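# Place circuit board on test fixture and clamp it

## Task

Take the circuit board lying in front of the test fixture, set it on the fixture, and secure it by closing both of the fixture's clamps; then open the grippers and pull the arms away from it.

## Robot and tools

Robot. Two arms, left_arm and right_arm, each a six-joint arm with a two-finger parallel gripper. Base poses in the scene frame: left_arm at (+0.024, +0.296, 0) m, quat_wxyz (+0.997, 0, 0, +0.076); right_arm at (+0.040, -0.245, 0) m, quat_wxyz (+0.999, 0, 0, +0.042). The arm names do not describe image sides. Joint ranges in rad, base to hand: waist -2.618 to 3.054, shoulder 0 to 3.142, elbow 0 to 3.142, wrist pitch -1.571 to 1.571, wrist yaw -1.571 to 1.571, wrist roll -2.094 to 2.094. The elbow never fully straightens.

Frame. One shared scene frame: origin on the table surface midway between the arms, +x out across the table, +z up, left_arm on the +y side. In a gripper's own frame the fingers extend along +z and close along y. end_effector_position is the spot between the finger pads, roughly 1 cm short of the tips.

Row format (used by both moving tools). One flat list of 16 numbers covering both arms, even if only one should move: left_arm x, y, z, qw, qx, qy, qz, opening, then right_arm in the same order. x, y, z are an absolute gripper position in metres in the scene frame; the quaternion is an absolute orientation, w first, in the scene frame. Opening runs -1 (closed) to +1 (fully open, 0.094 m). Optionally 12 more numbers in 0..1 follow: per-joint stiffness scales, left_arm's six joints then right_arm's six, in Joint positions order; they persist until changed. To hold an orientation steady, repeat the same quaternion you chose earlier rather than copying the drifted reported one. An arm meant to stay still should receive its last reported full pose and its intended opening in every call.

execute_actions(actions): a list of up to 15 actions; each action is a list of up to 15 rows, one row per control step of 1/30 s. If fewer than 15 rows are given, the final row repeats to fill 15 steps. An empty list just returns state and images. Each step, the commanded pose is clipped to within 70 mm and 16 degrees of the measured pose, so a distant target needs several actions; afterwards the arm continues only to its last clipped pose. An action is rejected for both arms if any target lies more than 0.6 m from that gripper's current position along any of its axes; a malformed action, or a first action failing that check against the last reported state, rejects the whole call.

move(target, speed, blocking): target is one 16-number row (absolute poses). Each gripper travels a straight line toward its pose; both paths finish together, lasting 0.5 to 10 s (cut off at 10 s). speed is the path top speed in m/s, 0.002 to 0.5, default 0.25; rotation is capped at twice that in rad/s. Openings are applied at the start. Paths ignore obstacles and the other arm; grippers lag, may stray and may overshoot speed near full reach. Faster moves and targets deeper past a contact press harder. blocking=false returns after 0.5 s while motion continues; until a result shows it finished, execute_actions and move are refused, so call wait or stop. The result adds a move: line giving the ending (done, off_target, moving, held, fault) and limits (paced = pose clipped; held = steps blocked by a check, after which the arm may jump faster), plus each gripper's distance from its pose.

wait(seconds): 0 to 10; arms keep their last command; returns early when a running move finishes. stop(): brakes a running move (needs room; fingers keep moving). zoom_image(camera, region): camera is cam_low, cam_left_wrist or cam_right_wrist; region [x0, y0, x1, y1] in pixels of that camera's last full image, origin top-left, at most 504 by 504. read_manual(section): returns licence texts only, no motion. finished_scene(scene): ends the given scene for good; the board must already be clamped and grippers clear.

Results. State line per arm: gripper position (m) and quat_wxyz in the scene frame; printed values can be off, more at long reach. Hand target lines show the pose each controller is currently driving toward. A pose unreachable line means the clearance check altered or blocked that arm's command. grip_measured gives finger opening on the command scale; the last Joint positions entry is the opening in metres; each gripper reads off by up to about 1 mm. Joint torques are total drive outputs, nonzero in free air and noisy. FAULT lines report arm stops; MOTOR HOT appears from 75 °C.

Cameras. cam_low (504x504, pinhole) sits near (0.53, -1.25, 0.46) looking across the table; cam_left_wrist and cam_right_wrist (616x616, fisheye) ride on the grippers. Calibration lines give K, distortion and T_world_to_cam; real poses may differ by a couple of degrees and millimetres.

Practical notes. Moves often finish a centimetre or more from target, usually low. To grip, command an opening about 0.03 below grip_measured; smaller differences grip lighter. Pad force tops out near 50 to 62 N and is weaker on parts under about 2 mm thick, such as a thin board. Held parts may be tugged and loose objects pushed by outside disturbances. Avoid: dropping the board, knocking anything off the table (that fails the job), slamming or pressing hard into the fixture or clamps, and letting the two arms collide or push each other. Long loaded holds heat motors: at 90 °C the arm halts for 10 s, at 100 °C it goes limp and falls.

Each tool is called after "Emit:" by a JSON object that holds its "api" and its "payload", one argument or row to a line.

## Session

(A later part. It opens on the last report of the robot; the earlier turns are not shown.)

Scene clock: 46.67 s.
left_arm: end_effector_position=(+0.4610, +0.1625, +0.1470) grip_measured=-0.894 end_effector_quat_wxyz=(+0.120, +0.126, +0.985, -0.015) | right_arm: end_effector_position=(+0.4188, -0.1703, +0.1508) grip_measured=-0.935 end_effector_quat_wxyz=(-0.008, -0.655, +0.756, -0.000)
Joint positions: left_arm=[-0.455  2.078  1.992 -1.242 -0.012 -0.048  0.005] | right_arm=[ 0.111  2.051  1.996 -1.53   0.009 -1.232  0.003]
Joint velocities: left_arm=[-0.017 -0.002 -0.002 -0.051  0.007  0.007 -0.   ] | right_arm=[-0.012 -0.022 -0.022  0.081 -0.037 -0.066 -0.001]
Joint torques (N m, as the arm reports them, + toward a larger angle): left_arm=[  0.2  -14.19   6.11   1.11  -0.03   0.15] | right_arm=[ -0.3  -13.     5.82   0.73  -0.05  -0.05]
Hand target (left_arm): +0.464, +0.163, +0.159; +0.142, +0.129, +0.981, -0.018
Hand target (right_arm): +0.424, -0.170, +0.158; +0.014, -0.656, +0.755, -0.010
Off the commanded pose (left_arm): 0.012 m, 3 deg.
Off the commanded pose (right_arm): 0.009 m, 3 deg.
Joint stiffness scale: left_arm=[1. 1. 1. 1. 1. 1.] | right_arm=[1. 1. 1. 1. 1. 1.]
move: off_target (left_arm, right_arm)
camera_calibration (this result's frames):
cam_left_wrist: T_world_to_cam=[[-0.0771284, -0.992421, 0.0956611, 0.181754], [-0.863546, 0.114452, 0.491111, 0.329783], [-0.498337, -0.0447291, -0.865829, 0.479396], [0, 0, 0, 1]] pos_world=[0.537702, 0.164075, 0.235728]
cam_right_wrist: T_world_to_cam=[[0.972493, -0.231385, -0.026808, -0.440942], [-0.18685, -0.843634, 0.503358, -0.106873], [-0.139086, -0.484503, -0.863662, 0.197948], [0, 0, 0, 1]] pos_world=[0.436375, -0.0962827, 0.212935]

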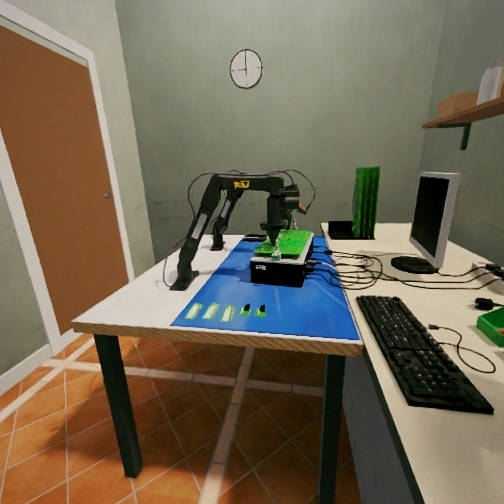

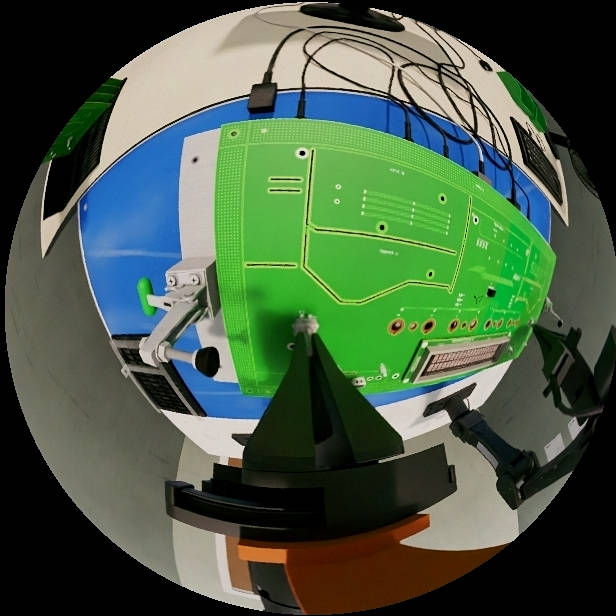

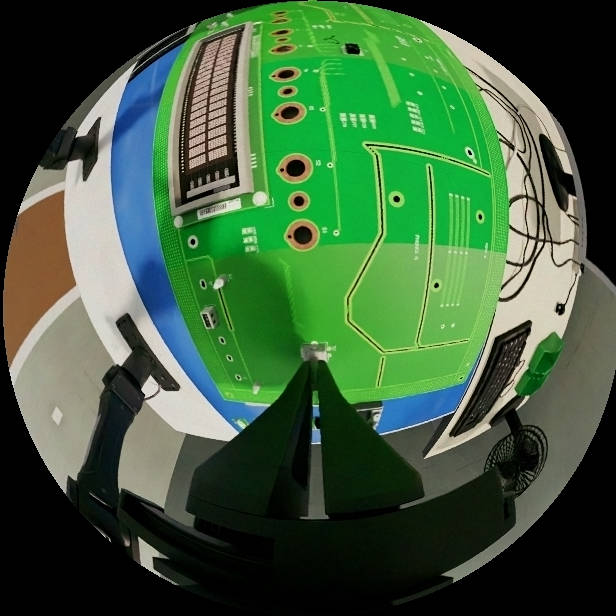

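The pin appears in the far-left hole. Lower more.

Emit:
{"api": "move", "payload": {
  "target": [0.464,0.163,0.153,0.142,0.129,0.981,-0.018,-0.95,0.424,-0.1695,0.152,0.014,-0.656,0.755,-0.010,-0.97],
  "speed": 0.01
}}

Emit:
{"api": "zoom_image", "payload": {
  "camera": "cam_low",
  "region": [245, 235, 295, 270]
}}

Emit:
{"api": "zoom_image", "payload": {
  "camera": "cam_left_wrist",
  "region": [190, 105, 270, 175]
}}

Emit:
{"api": "zoom_image", "payload": {
  "camera": "cam_right_wrist",
  "region": [195, 360, 275, 420]
}}

Scene clock: 49.43 s.
left_arm: end_effector_position=(+0.4608, +0.1627, +0.1456) grip_measured=-0.894 end_effector_quat_wxyz=(+0.124, +0.126, +0.984, -0.016) | right_arm: end_effector_position=(+0.4185, -0.1702, +0.1507) grip_measured=-0.935 end_effector_quat_wxyz=(-0.003, -0.655, +0.756, -0.003)
Joint positions: left_arm=[-0.455  2.066  1.967 -1.22  -0.012 -0.048  0.005] | right_arm=[ 0.111  2.035  1.972 -1.509  0.009 -1.232  0.003]
Joint velocities: left_arm=[-0.007 -0.007 -0.002 -0.007 -0.066 -0.037 -0.   ] | right_arm=[-0.007 -0.002  0.002 -0.022 -0.007  0.051  0.001]
Joint torques (N m, as the arm reports them, + toward a larger angle): left_arm=[  0.19 -13.42   5.81   1.14  -0.03   0.15] | right_arm=[ -0.3  -11.88   4.99   0.82  -0.05  -0.05]
Hand target (left_arm): +0.464, +0.163, +0.153; +0.142, +0.129, +0.981, -0.018
Hand target (right_arm): +0.424, -0.170, +0.152; +0.013, -0.656, +0.755, -0.010
Off the commanded pose (left_arm): 0.008 m, 2 deg.
Off the commanded pose (right_arm): 0.006 m, 2 deg.
Joint stiffness scale: left_arm=[1. 1. 1. 1. 1. 1.] | right_arm=[1. 1. 1. 1. 1. 1.]
move: done
camera_calibration (this result's frames):
cam_left_wrist: T_world_to_cam=[[-0.0778188, -0.992221, 0.097168, 0.182061], [-0.867515, 0.11542, 0.483835, 0.332985], [-0.491286, -0.0466432, -0.869748, 0.475796], [0, 0, 0, 1]] pos_world=[0.536789, 0.164405, 0.235022]
cam_right_wrist: T_world_to_cam=[[0.972752, -0.231328, -0.0155225, -0.442467], [-0.193002, -0.845047, 0.498644, -0.103823], [-0.128468, -0.482061, -0.866668, 0.194261], [0, 0, 0, 1]] pos_world=[0.435329, -0.0964451, 0.213263]

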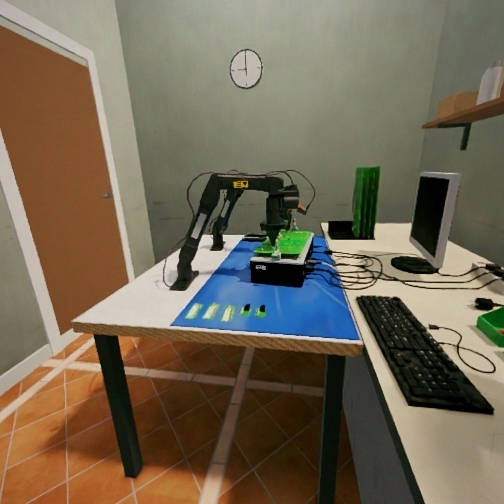

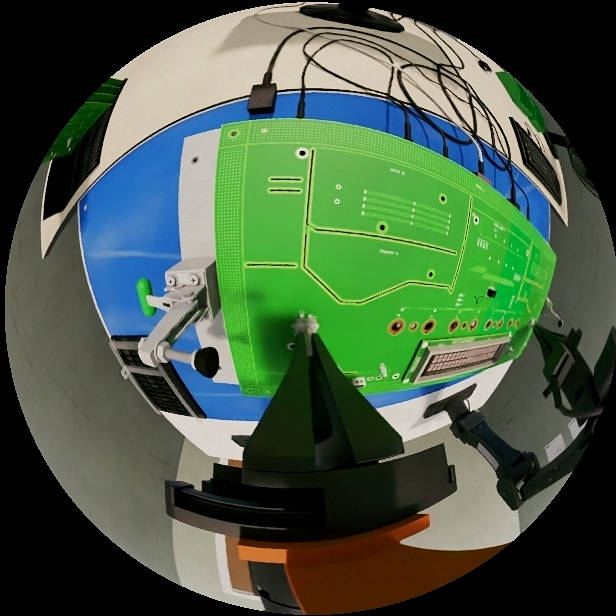

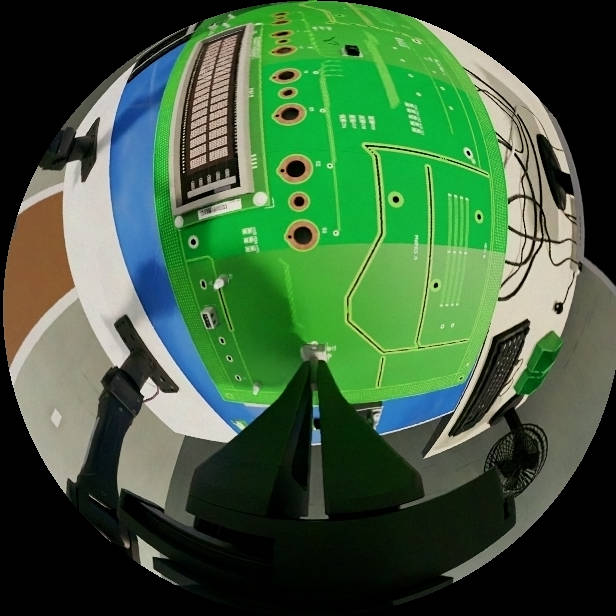

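Region (245, 235, 295, 270) of cam_low's 504x504 image, scaled by 10.080, with more detail than that image has; it fills the top 353 rows of this view, and the rest is white.

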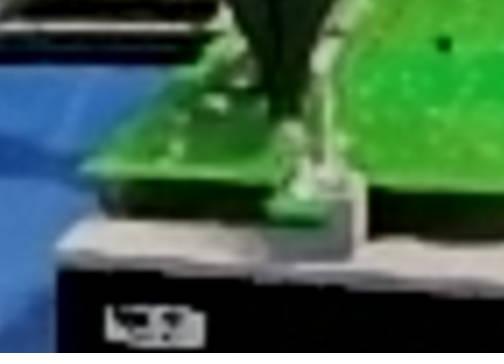

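Region (190, 105, 270, 175) of cam_left_wrist's 616x616 image, scaled by 6.300, with more detail than that image has; it fills the top 441 rows of this view, and the rest is white.

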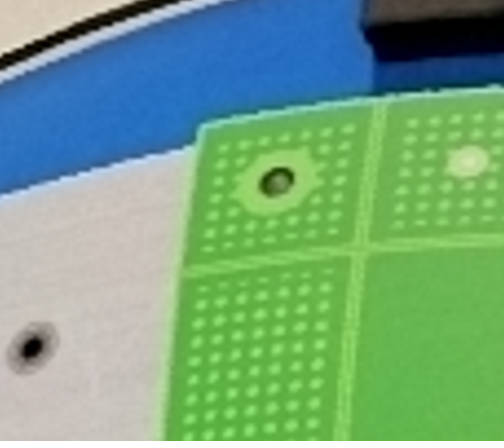

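Region (195, 360, 275, 420) of cam_right_wrist's 616x616 image, scaled by 6.300, with more detail than that image has; it fills the top 378 rows of this view, and the rest is white.

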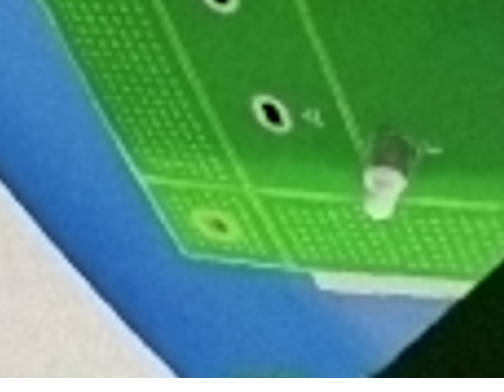

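Emit:
{"api": "zoom_image", "payload": {
  "camera": "cam_right_wrist",
  "region": [300, 380, 400, 450]
}}

Emit:
{"api": "zoom_image", "payload": {
  "camera": "cam_left_wrist",
  "region": [160, 240, 250, 340]
}}

Emit:
{"api": "zoom_image", "payload": {
  "camera": "cam_left_wrist",
  "region": [220, 120, 250, 146]
}}

Region (300, 380, 400, 450) of cam_right_wrist's 616x616 image, scaled by 5.040, with more detail than that image has; it fills the top 353 rows of this view, and the rest is white.

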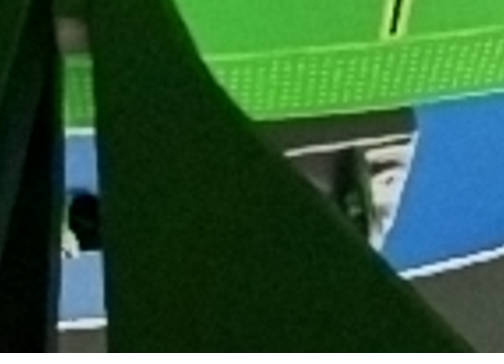

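Region (160, 240, 250, 340) of cam_left_wrist's 616x616 image, scaled by 5.040, with more detail than that image has; it fills the left 454 columns of this view, and the rest is white.

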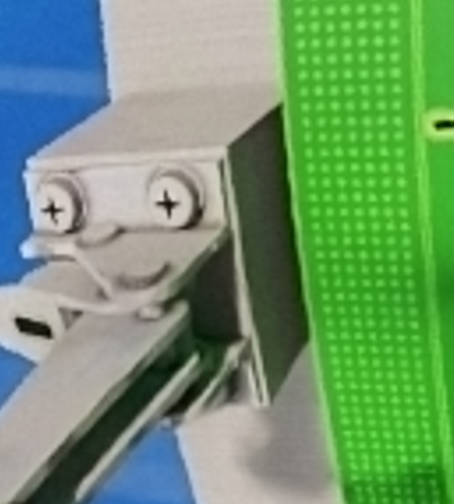

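Region (220, 120, 250, 146) of cam_left_wrist's 616x616 image, scaled by 16.800, with more detail than that image has; it fills the top 437 rows of this view, and the rest is white.

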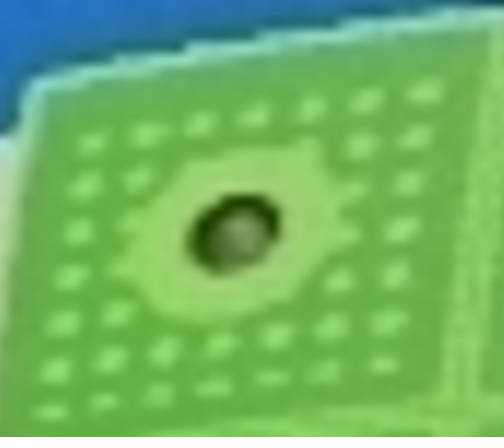

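Emit:
{"api": "move", "payload": {
  "target": [0.464,0.168,0.155,0.142,0.129,0.981,-0.018,-0.95,0.424,-0.1625,0.155,0.014,-0.656,0.755,-0.010,-0.97],
  "speed": 0.01
}}

Emit:
{"api": "zoom_image", "payload": {
  "camera": "cam_left_wrist",
  "region": [210, 115, 260, 155]
}}

Emit:
{"api": "zoom_image", "payload": {
  "camera": "cam_right_wrist",
  "region": [205, 375, 255, 415]
}}

Scene clock: 51.73 s.
left_arm: end_effector_position=(+0.4609, +0.1630, +0.1456) grip_measured=-0.894 end_effector_quat_wxyz=(+0.124, +0.128, +0.984, -0.020) | right_arm: end_effector_position=(+0.4184, -0.1701, +0.1507) grip_measured=-0.935 end_effector_quat_wxyz=(-0.004, -0.655, +0.756, -0.005)
Joint positions: left_arm=[-0.451  2.066  1.967 -1.22  -0.003 -0.04   0.005] | right_arm=[ 0.113  2.035  1.972 -1.51   0.013 -1.229  0.003]
Joint velocities: left_arm=[ 0.002  0.002 -0.007 -0.007  0.007 -0.037  0.001] | right_arm=[-0.007  0.017  0.017  0.037  0.066 -0.022 -0.   ]
Joint torques (N m, as the arm reports them, + toward a larger angle): left_arm=[  0.82 -13.85   5.84   1.11  -0.08   0.19] | right_arm=[  1.03 -11.2    7.27   0.66  -0.09   0.08]
Hand target (left_arm): +0.464, +0.168, +0.155; +0.142, +0.129, +0.981, -0.018
Hand target (right_arm): +0.424, -0.163, +0.155; +0.014, -0.656, +0.755, -0.010
Off the commanded pose (left_arm): 0.011 m, 2 deg.
Off the commanded pose (right_arm): 0.010 m, 2 deg.
Joint stiffness scale: left_arm=[1. 1. 1. 1. 1. 1.] | right_arm=[1. 1. 1. 1. 1. 1.]
move: off_target (left_arm)
camera_calibration (this result's frames):
cam_left_wrist: T_world_to_cam=[[-0.0830287, -0.991113, 0.103925, 0.183577], [-0.865834, 0.123377, 0.484881, 0.330803], [-0.493394, -0.049723, -0.868383, 0.477111], [0, 0, 0, 1]] pos_world=[0.537066, 0.164856, 0.234837]
cam_right_wrist: T_world_to_cam=[[0.972672, -0.231755, -0.0140899, -0.442581], [-0.193556, -0.842879, 0.502087, -0.103672], [-0.128237, -0.485639, -0.864702, 0.193307], [0, 0, 0, 1]] pos_world=[0.435209, -0.0960756, 0.212969]

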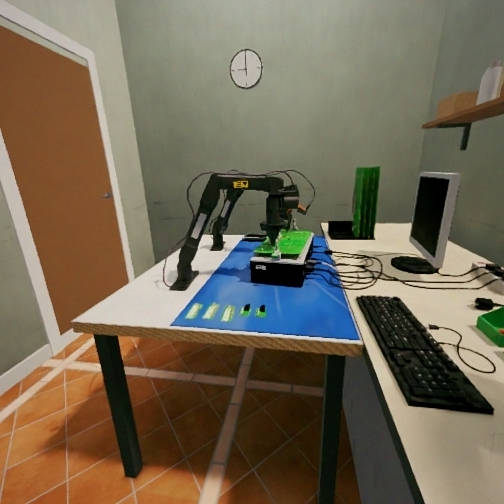

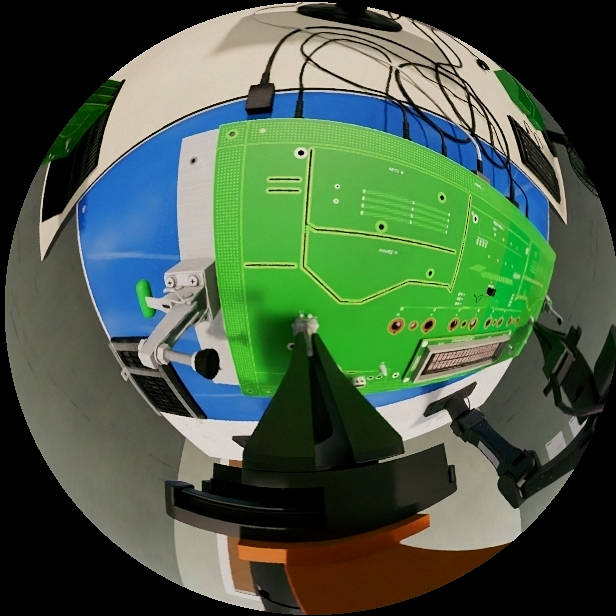

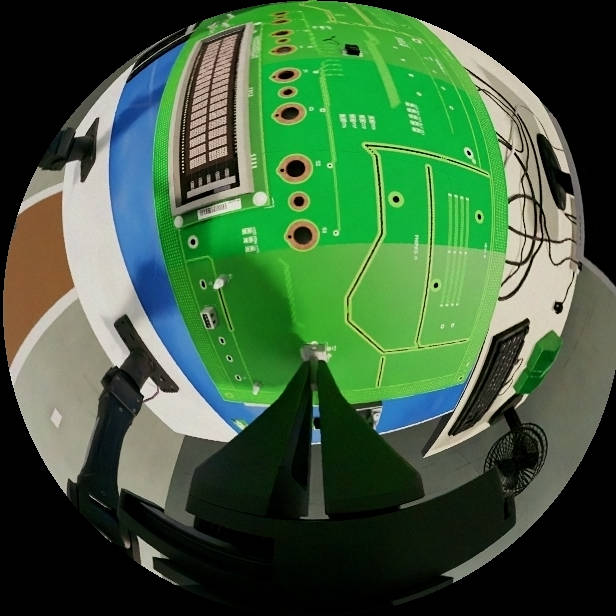

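Region (210, 115, 260, 155) of cam_left_wrist's 616x616 image, scaled by 10.080, with more detail than that image has; it fills the top 403 rows of this view, and the rest is white.

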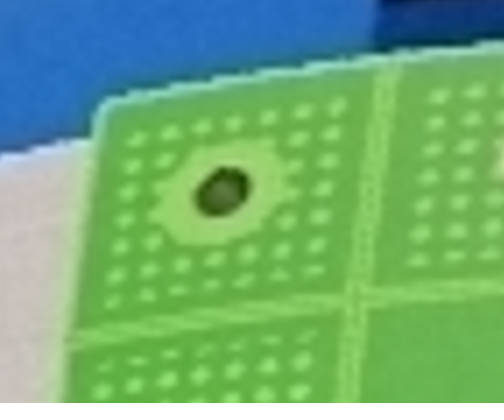

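Region (205, 375, 255, 415) of cam_right_wrist's 616x616 image, scaled by 10.080, with more detail than that image has; it fills the top 403 rows of this view, and the rest is white.

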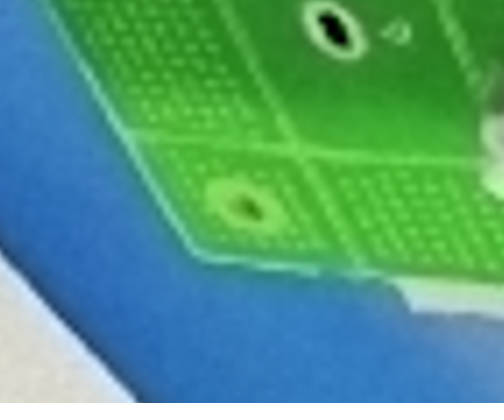

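Emit:
{"api": "execute_actions", "payload": {
  "actions": [
    [[0.464,0.164,0.152,0.135,0.129,0.982,-0.018,-0.95,0.423,-0.168,0.151,0.007,-0.656,0.755,-0.005,-0.97]],
    [[0.464,0.164,0.148,0.135,0.129,0.982,-0.018,-0.95,0.423,-0.168,0.147,0.007,-0.656,0.755,-0.005,-0.97]],
    [[0.464,0.164,0.144,0.135,0.129,0.982,-0.018,-0.95,0.423,-0.168,0.144,0.007,-0.656,0.755,-0.005,-0.97]]
  ]
}}

Emit:
{"api": "zoom_image", "payload": {
  "camera": "cam_left_wrist",
  "region": [210, 115, 260, 155]
}}

Emit:
{"api": "zoom_image", "payload": {
  "camera": "cam_right_wrist",
  "region": [205, 375, 255, 415]
}}

Scene clock: 53.43 s.
left_arm: end_effector_position=(+0.4608, +0.1629, +0.1446) grip_measured=-0.894 end_effector_quat_wxyz=(+0.125, +0.128, +0.984, -0.020) | right_arm: end_effector_position=(+0.4184, -0.1701, +0.1505) grip_measured=-0.935 end_effector_quat_wxyz=(-0.002, -0.655, +0.756, -0.006)
Joint positions: left_arm=[-0.451  2.062  1.956 -1.211 -0.003 -0.04   0.005] | right_arm=[ 0.113  2.03   1.964 -1.503  0.013 -1.229  0.003]
Joint velocities: left_arm=[ 0.007 -0.012 -0.012 -0.037 -0.007 -0.037 -0.001] | right_arm=[-0.002 -0.002  0.012  0.022 -0.007 -0.007 -0.001]
Joint torques (N m, as the arm reports them, + toward a larger angle): left_arm=[  0.15 -12.24   5.22   1.21  -0.08   0.08] | right_arm=[ -0.2  -10.6    4.25   0.86  -0.12  -0.05]
Hand target (left_arm): +0.464, +0.164, +0.144; +0.134, +0.129, +0.982, -0.018
Hand target (right_arm): +0.423, -0.168, +0.144; +0.007, -0.656, +0.755, -0.005
Off the commanded pose (left_arm): 0.003 m, 1 deg.
Off the commanded pose (right_arm): 0.008 m, 1 deg.
Joint stiffness scale: left_arm=[1. 1. 1. 1. 1. 1.] | right_arm=[1. 1. 1. 1. 1. 1.]
camera_calibration (this result's frames):
cam_left_wrist: T_world_to_cam=[[-0.0837469, -0.990965, 0.104758, 0.183825], [-0.866971, 0.124287, 0.482611, 0.331913], [-0.491271, -0.0504051, -0.869547, 0.475464], [0, 0, 0, 1]] pos_world=[0.536735, 0.164877, 0.233997]
cam_right_wrist: T_world_to_cam=[[0.972718, -0.231745, -0.0106257, -0.443125], [-0.195432, -0.843255, 0.500727, -0.102635], [-0.125001, -0.48499, -0.86554, 0.191999], [0, 0, 0, 1]] pos_world=[0.434977, -0.0961222, 0.212867]

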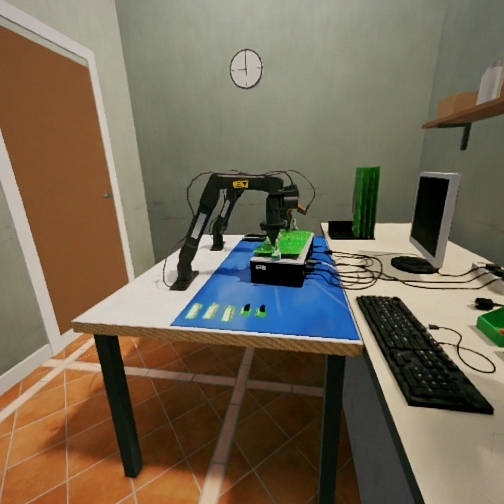

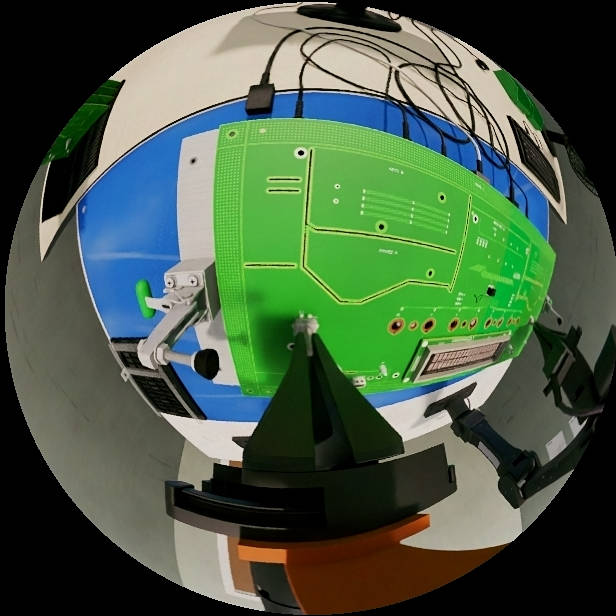

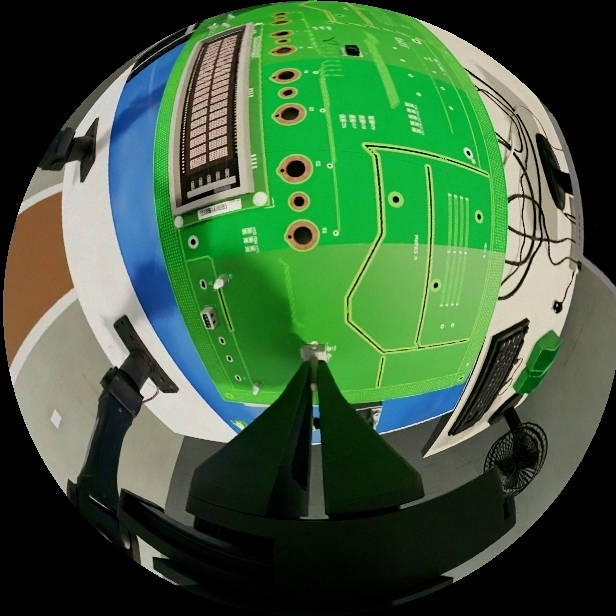

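Region (210, 115, 260, 155) of cam_left_wrist's 616x616 image, scaled by 10.080, with more detail than that image has; it fills the top 403 rows of this view, and the rest is white.

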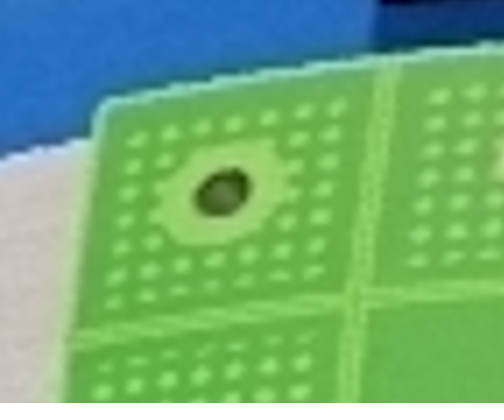

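Region (205, 375, 255, 415) of cam_right_wrist's 616x616 image, scaled by 10.080, with more detail than that image has; it fills the top 403 rows of this view, and the rest is white.

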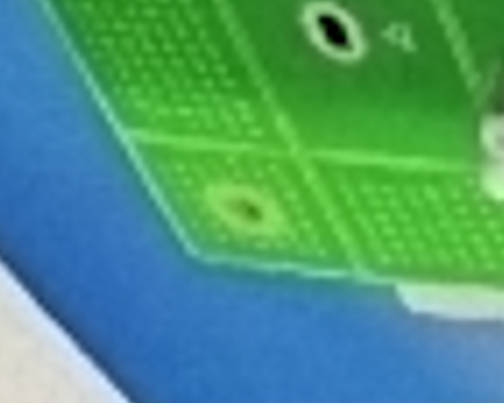

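Emit:
{"api": "execute_actions", "payload": {
  "actions": [
    [[0.464,0.164,0.155,0.135,0.129,0.982,-0.018,-0.95,0.423,-0.168,0.155,0.007,-0.656,0.755,-0.005,-0.97]],
    [[0.465,0.166,0.164,0.135,0.129,0.982,-0.018,-0.95,0.425,-0.165,0.163,0.007,-0.656,0.755,-0.005,-0.97]],
    [[0.467,0.169,0.164,0.135,0.129,0.982,-0.018,-0.95,0.427,-0.163,0.163,0.007,-0.656,0.755,-0.005,-0.97]]
  ]
}}

Emit:
{"api": "zoom_image", "payload": {
  "camera": "cam_left_wrist",
  "region": [210, 115, 260, 155]
}}

Emit:
{"api": "zoom_image", "payload": {
  "camera": "cam_low",
  "region": [245, 235, 295, 270]
}}

Scene clock: 55.17 s.
left_arm: end_effector_position=(+0.4613, +0.1662, +0.1533) grip_measured=-0.894 end_effector_quat_wxyz=(+0.123, +0.127, +0.984, -0.019) | right_arm: end_effector_position=(+0.4228, -0.1677, +0.1565) grip_measured=-0.935 end_effector_quat_wxyz=(-0.005, -0.655, +0.755, -0.002)
Joint positions: left_arm=[-0.444  2.07   2.004 -1.254 -0.003 -0.036  0.005] | right_arm=[ 0.115  2.069  2.047 -1.555  0.008 -1.229  0.003]
Joint velocities: left_arm=[ 0.002  0.002  0.007 -0.037 -0.051  0.022 -0.   ] | right_arm=[ 0.002 -0.007 -0.012  0.066  0.022 -0.081 -0.   ]
Joint torques (N m, as the arm reports them, + toward a larger angle): left_arm=[  0.71 -11.3    9.82   0.78  -0.04   0.2 ] | right_arm=[  0.59 -10.74   9.05   0.39  -0.06   0.04]
Hand target (left_arm): +0.467, +0.169, +0.164; +0.136, +0.129, +0.982, -0.018
Hand target (right_arm): +0.427, -0.163, +0.163; +0.007, -0.656, +0.755, -0.005
Off the commanded pose (left_arm): 0.012 m, 1 deg.
Off the commanded pose (right_arm): 0.009 m, 1 deg.
Joint stiffness scale: left_arm=[1. 1. 1. 1. 1. 1.] | right_arm=[1. 1. 1. 1. 1. 1.]
camera_calibration (this result's frames):
cam_left_wrist: T_world_to_cam=[[-0.0804925, -0.991492, 0.102298, 0.185146], [-0.865994, 0.120381, 0.485348, 0.327542], [-0.493534, -0.0495228, -0.868316, 0.48418], [0, 0, 0, 1]] pos_world=[0.537511, 0.168119, 0.242509]
cam_right_wrist: T_world_to_cam=[[0.972916, -0.230218, -0.0208282, -0.445002], [-0.189325, -0.845298, 0.499627, -0.105468], [-0.132629, -0.482152, -0.86599, 0.202728], [0, 0, 0, 1]] pos_world=[0.43987, -0.0938535, 0.218987]

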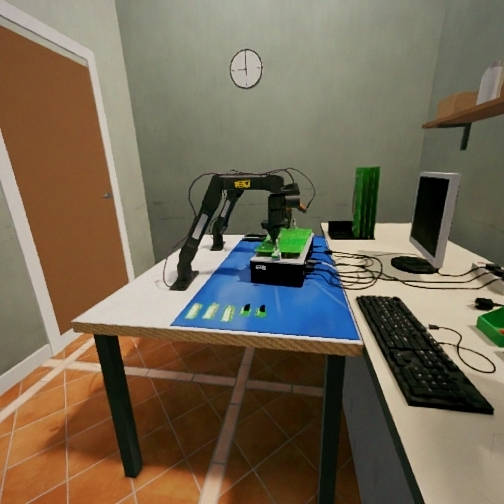

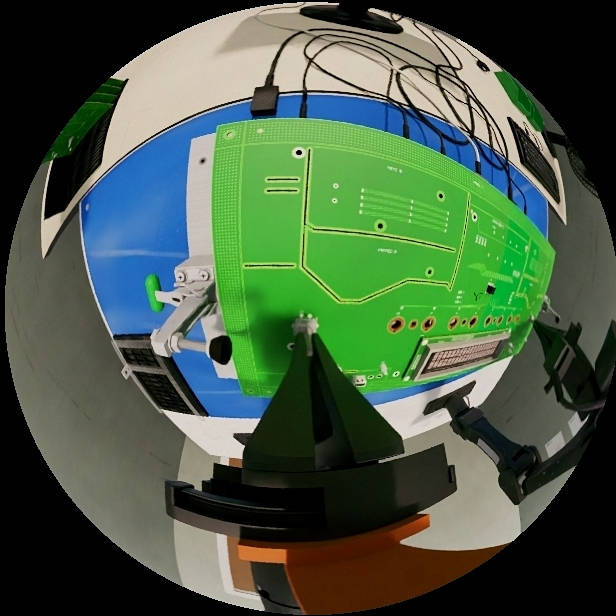

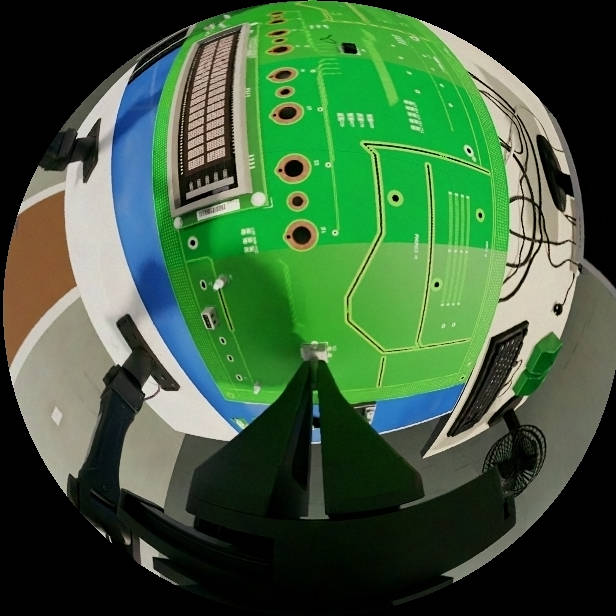

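Region (210, 115, 260, 155) of cam_left_wrist's 616x616 image, scaled by 10.080, with more detail than that image has; it fills the top 403 rows of this view, and the rest is white.

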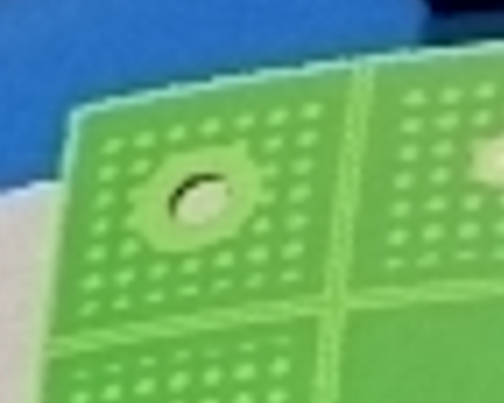

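Region (245, 235, 295, 270) of cam_low's 504x504 image, scaled by 10.080, with more detail than that image has; it fills the top 353 rows of this view, and the rest is white.

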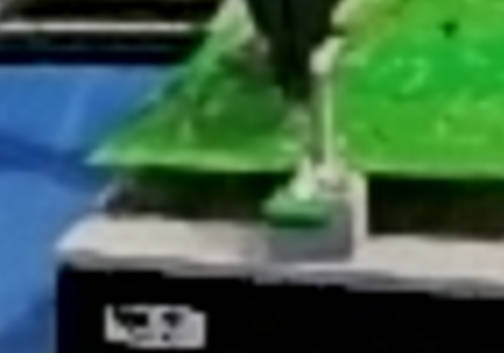

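Emit:
{"api": "execute_actions", "payload": {
  "actions": [
    [[0.467,0.163,0.164,0.135,0.129,0.982,-0.018,-0.95,0.427,-0.171,0.163,0.007,-0.656,0.755,-0.005,-0.97]],
    [[0.467,0.1595,0.164,0.135,0.129,0.982,-0.018,-0.95,0.427,-0.174,0.163,0.007,-0.656,0.755,-0.005,-0.97]]
  ]
}}

Scene clock: 56.60 s.
left_arm: end_effector_position=(+0.4625, +0.1618, +0.1521) grip_measured=-0.894 end_effector_quat_wxyz=(+0.122, +0.130, +0.984, -0.020) | right_arm: end_effector_position=(+0.4237, -0.1721, +0.1565) grip_measured=-0.935 end_effector_quat_wxyz=(-0.004, -0.656, +0.754, +0.000)
Joint positions: left_arm=[-0.452  2.085  2.022 -1.261 -0.002 -0.036  0.005] | right_arm=[ 0.102  2.069  2.047 -1.555  0.004 -1.246  0.003]
Joint velocities: left_arm=[-0.012 -0.022  0.002 -0.007  0.051  0.037 -0.   ] | right_arm=[ 0.022 -0.012 -0.017 -0.022 -0.007 -0.081 -0.   ]
Joint torques (N m, as the arm reports them, + toward a larger angle): left_arm=[ -0.47 -11.48  10.01   0.75  -0.11  -0.04] | right_arm=[ -0.55 -11.67   7.7    0.43  -0.04   0.  ]
Hand target (left_arm): +0.467, +0.160, +0.164; +0.135, +0.129, +0.982, -0.018
Hand target (right_arm): +0.427, -0.174, +0.163; +0.007, -0.656, +0.755, -0.005
Off the commanded pose (left_arm): 0.013 m, 2 deg.
Off the commanded pose (right_arm): 0.008 m, 1 deg.
Joint stiffness scale: left_arm=[1. 1. 1. 1. 1. 1.] | right_arm=[1. 1. 1. 1. 1. 1.]
camera_calibration (this result's frames):
cam_left_wrist: T_world_to_cam=[[-0.0876035, -0.990832, 0.102843, 0.184104], [-0.863277, 0.127028, 0.488484, 0.326845], [-0.497069, -0.0459893, -0.866491, 0.48426], [0, 0, 0, 1]] pos_world=[0.538997, 0.163169, 0.241015]
cam_right_wrist: T_world_to_cam=[[0.97359, -0.227191, -0.0225264, -0.446371], [-0.186343, -0.847777, 0.496539, -0.11027], [-0.131906, -0.479227, -0.867722, 0.201162], [0, 0, 0, 1]] pos_world=[0.440569, -0.0984931, 0.219251]

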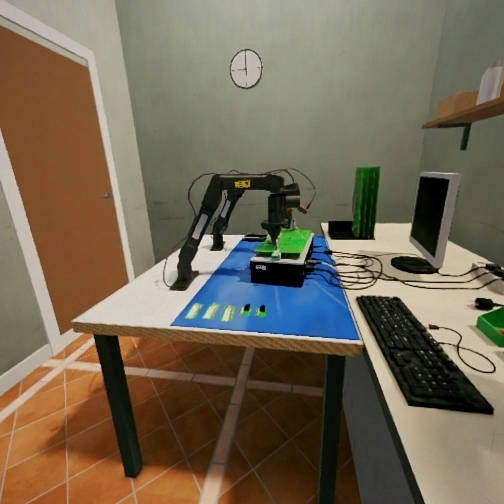

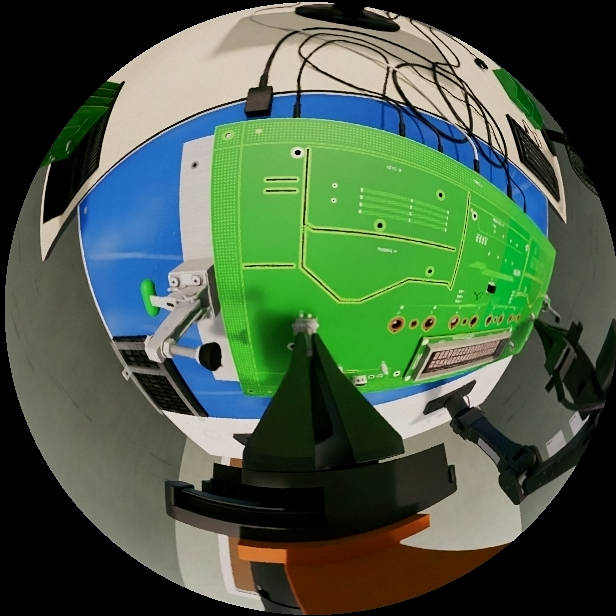

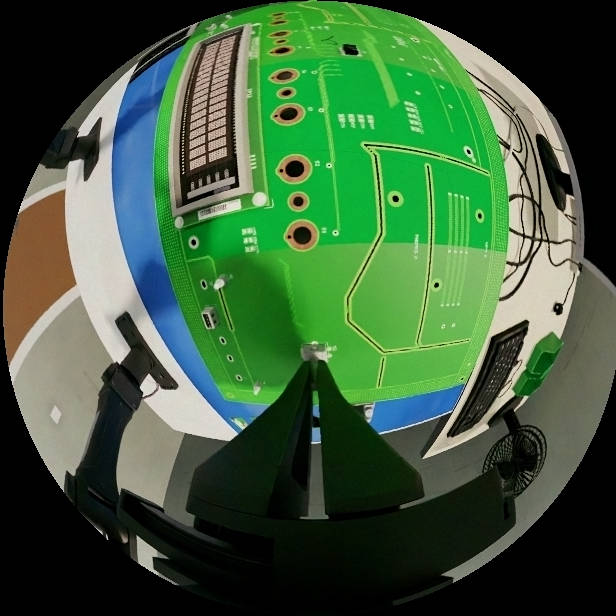

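Now lower, left first.

Emit:
{"api": "execute_actions", "payload": {
  "actions": [
    [[0.467,0.162,0.160,0.135,0.129,0.982,-0.018,-0.95,0.427,-0.172,0.160,0.007,-0.656,0.755,-0.005,-0.97]],
    [[0.467,0.162,0.156,0.135,0.129,0.982,-0.018,-0.95,0.427,-0.172,0.157,0.007,-0.656,0.755,-0.005,-0.97]],
    [[0.467,0.162,0.152,0.135,0.129,0.982,-0.018,-0.95,0.427,-0.172,0.154,0.007,-0.656,0.755,-0.005,-0.97]]
  ]
}}

Emit:
{"api": "zoom_image", "payload": {
  "camera": "cam_left_wrist",
  "region": [180, 110, 260, 180]
}}

Emit:
{"api": "zoom_image", "payload": {
  "camera": "cam_right_wrist",
  "region": [195, 360, 275, 420]
}}

Scene clock: 58.23 s.
left_arm: end_effector_position=(+0.4628, +0.1618, +0.1472) grip_measured=-0.894 end_effector_quat_wxyz=(+0.121, +0.130, +0.984, -0.019) | right_arm: end_effector_position=(+0.4240, -0.1718, +0.1504) grip_measured=-0.935 end_effector_quat_wxyz=(-0.005, -0.656, +0.754, +0.001)
Joint positions: left_arm=[-0.452  2.085  2.003 -1.244 -0.003 -0.036  0.005] | right_arm=[ 0.102  2.069  2.022 -1.534  0.003 -1.246  0.003]
Joint velocities: left_arm=[ 0.007  0.007 -0.022 -0.022 -0.007  0.051  0.001] | right_arm=[-0.022 -0.002 -0.012 -0.022 -0.022 -0.022 -0.   ]
Joint torques (N m, as the arm reports them, + toward a larger angle): left_arm=[  0.03 -12.64   6.39   1.11  -0.09   0.01] | right_arm=[ -0.21 -12.31   5.64   0.62  -0.01  -0.01]
Hand target (left_arm): +0.467, +0.162, +0.152; +0.135, +0.129, +0.982, -0.018
Hand target (right_arm): +0.427, -0.172, +0.154; +0.007, -0.656, +0.755, -0.005
Off the commanded pose (left_arm): 0.006 m, 2 deg.
Off the commanded pose (right_arm): 0.005 m, 2 deg.
Joint stiffness scale: left_arm=[1. 1. 1. 1. 1. 1.] | right_arm=[1. 1. 1. 1. 1. 1.]
camera_calibration (this result's frames):
cam_left_wrist: T_world_to_cam=[[-0.0872554, -0.990979, 0.101724, 0.184692], [-0.862516, 0.126246, 0.490028, 0.32908], [-0.49845, -0.0449811, -0.865751, 0.480602], [0, 0, 0, 1]] pos_world=[0.539508, 0.163098, 0.236036]
cam_right_wrist: T_world_to_cam=[[0.9735, -0.227188, -0.0261285, -0.446231], [-0.184571, -0.848018, 0.496789, -0.107758], [-0.135022, -0.478801, -0.867478, 0.197396], [0, 0, 0, 1]] pos_world=[0.44117, -0.0982455, 0.21311]

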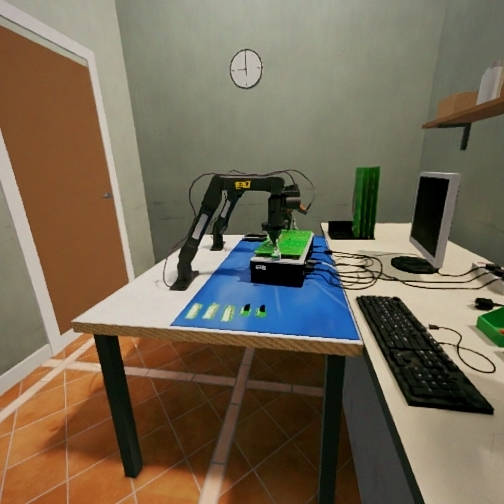

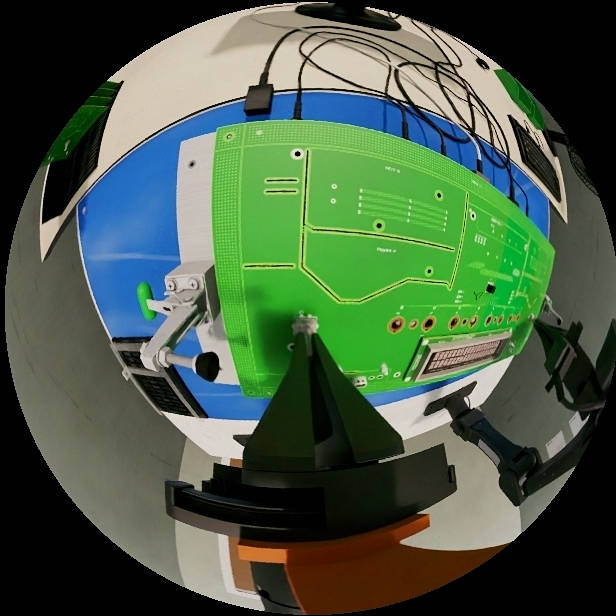

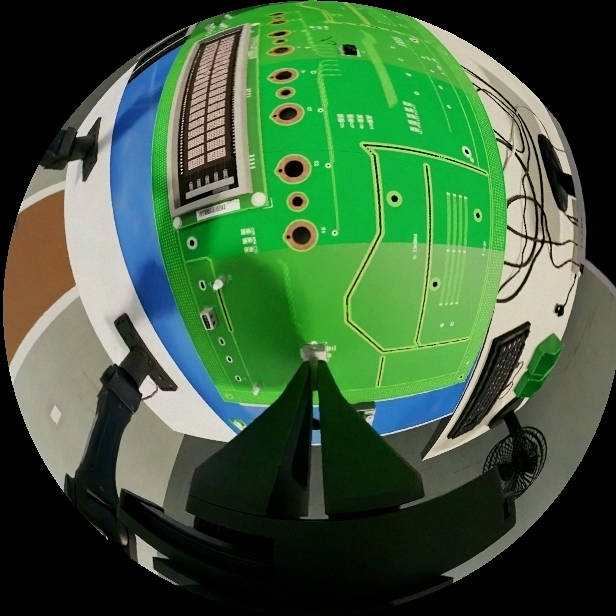

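Region (180, 110, 260, 180) of cam_left_wrist's 616x616 image, scaled by 6.300, with more detail than that image has; it fills the top 441 rows of this view, and the rest is white.

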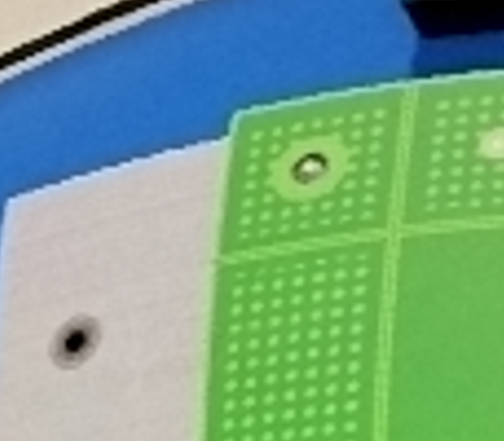

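Region (195, 360, 275, 420) of cam_right_wrist's 616x616 image, scaled by 6.300, with more detail than that image has; it fills the top 378 rows of this view, and the rest is white.

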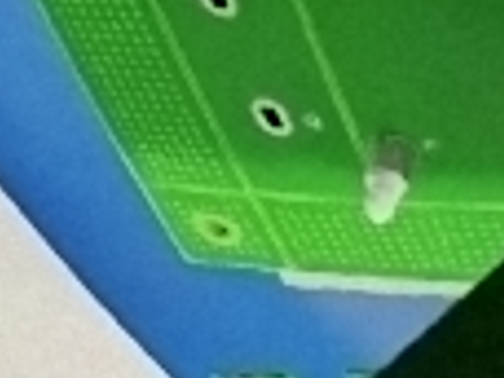

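Emit:
{"api": "execute_actions", "payload": {
  "actions": [
    [[0.467,0.162,0.148,0.128,0.129,0.983,-0.017,-0.95,0.427,-0.172,0.153,0.0,-0.656,0.755,0,-0.97]],
    [[0.467,0.162,0.144,0.122,0.129,0.984,-0.016,-0.95,0.427,-0.172,0.152,0.0,-0.656,0.755,0,-0.97]]
  ]
}}

Emit:
{"api": "zoom_image", "payload": {
  "camera": "cam_left_wrist",
  "region": [205, 115, 255, 155]
}}

Emit:
{"api": "zoom_image", "payload": {
  "camera": "cam_right_wrist",
  "region": [210, 380, 250, 410]
}}

Scene clock: 59.33 s.
left_arm: end_effector_position=(+0.4629, +0.1620, +0.1449) grip_measured=-0.894 end_effector_quat_wxyz=(+0.118, +0.130, +0.984, -0.018) | right_arm: end_effector_position=(+0.4237, -0.1718, +0.1504) grip_measured=-0.935 end_effector_quat_wxyz=(-0.005, -0.656, +0.754, +0.002)
Joint positions: left_arm=[-0.452  2.09   2.003 -1.245 -0.004 -0.036  0.005] | right_arm=[ 0.102  2.069  2.022 -1.535  0.002 -1.246  0.003]
Joint velocities: left_arm=[ 0.002 -0.002  0.007 -0.081  0.037  0.066 -0.002] | right_arm=[ 0.002 -0.022 -0.002 -0.022 -0.081  0.022  0.001]
Joint torques (N m, as the arm reports them, + toward a larger angle): left_arm=[  0.03 -10.94   7.41   0.97  -0.08  -0.01] | right_arm=[ -0.28 -10.7    7.44   0.45  -0.02  -0.02]
Hand target (left_arm): +0.467, +0.162, +0.144; +0.122, +0.129, +0.984, -0.016
Hand target (right_arm): +0.427, -0.172, +0.152; +0.000, -0.656, +0.755, +0.000
Off the commanded pose (left_arm): 0.004 m, 1 deg.
Off the commanded pose (right_arm): 0.004 m, 1 deg.
Joint stiffness scale: left_arm=[1. 1. 1. 1. 1. 1.] | right_arm=[1. 1. 1. 1. 1. 1.]
camera_calibration (this result's frames):
cam_left_wrist: T_world_to_cam=[[-0.0864304, -0.991291, 0.0993615, 0.185152], [-0.85984, 0.124598, 0.495126, 0.328534], [-0.503194, -0.0426411, -0.863121, 0.47999], [0, 0, 0, 1]] pos_world=[0.540018, 0.163072, 0.233227]
cam_right_wrist: T_world_to_cam=[[0.973464, -0.227182, -0.027483, -0.445696], [-0.183949, -0.848284, 0.496566, -0.108022], [-0.136124, -0.478334, -0.867564, 0.197957], [0, 0, 0, 1]] pos_world=[0.440946, -0.0981984, 0.213131]

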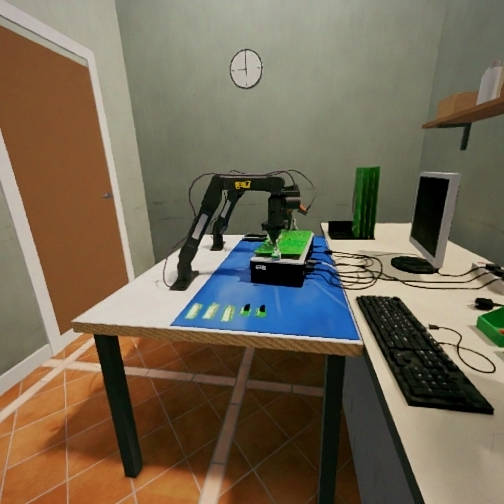

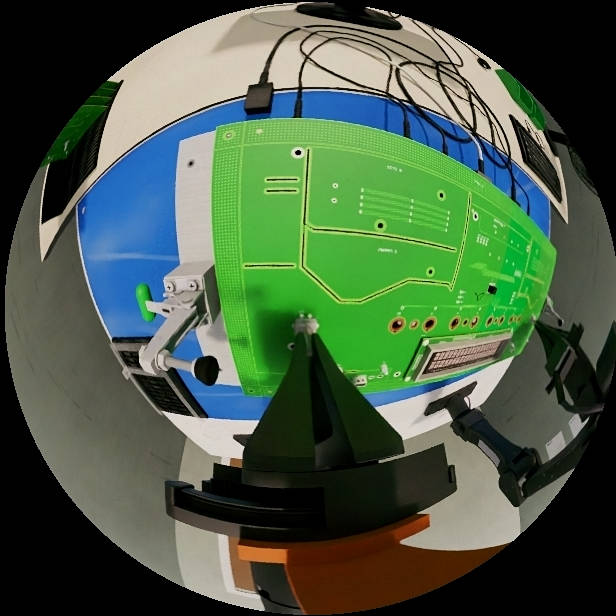

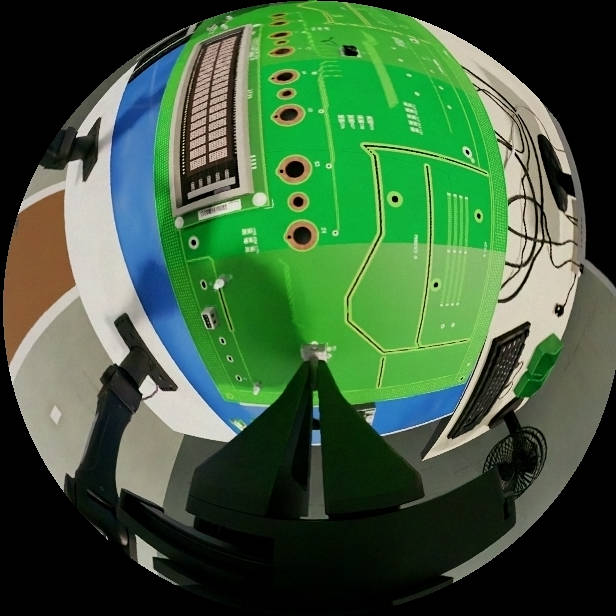

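Region (205, 115, 255, 155) of cam_left_wrist's 616x616 image, scaled by 10.080, with more detail than that image has; it fills the top 403 rows of this view, and the rest is white.

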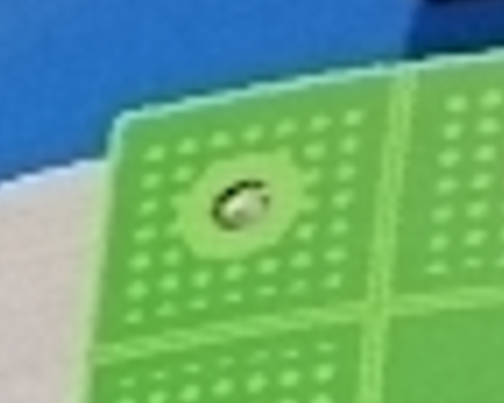

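Region (210, 380, 250, 410) of cam_right_wrist's 616x616 image, scaled by 12.600, with more detail than that image has; it fills the top 378 rows of this view, and the rest is white.

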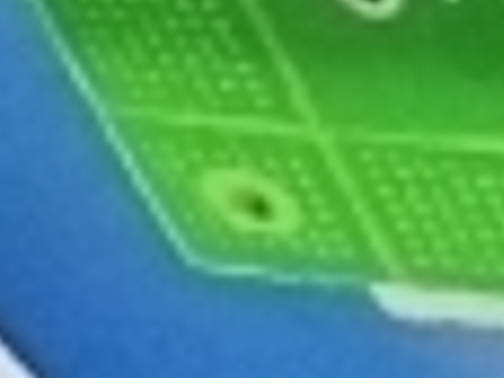

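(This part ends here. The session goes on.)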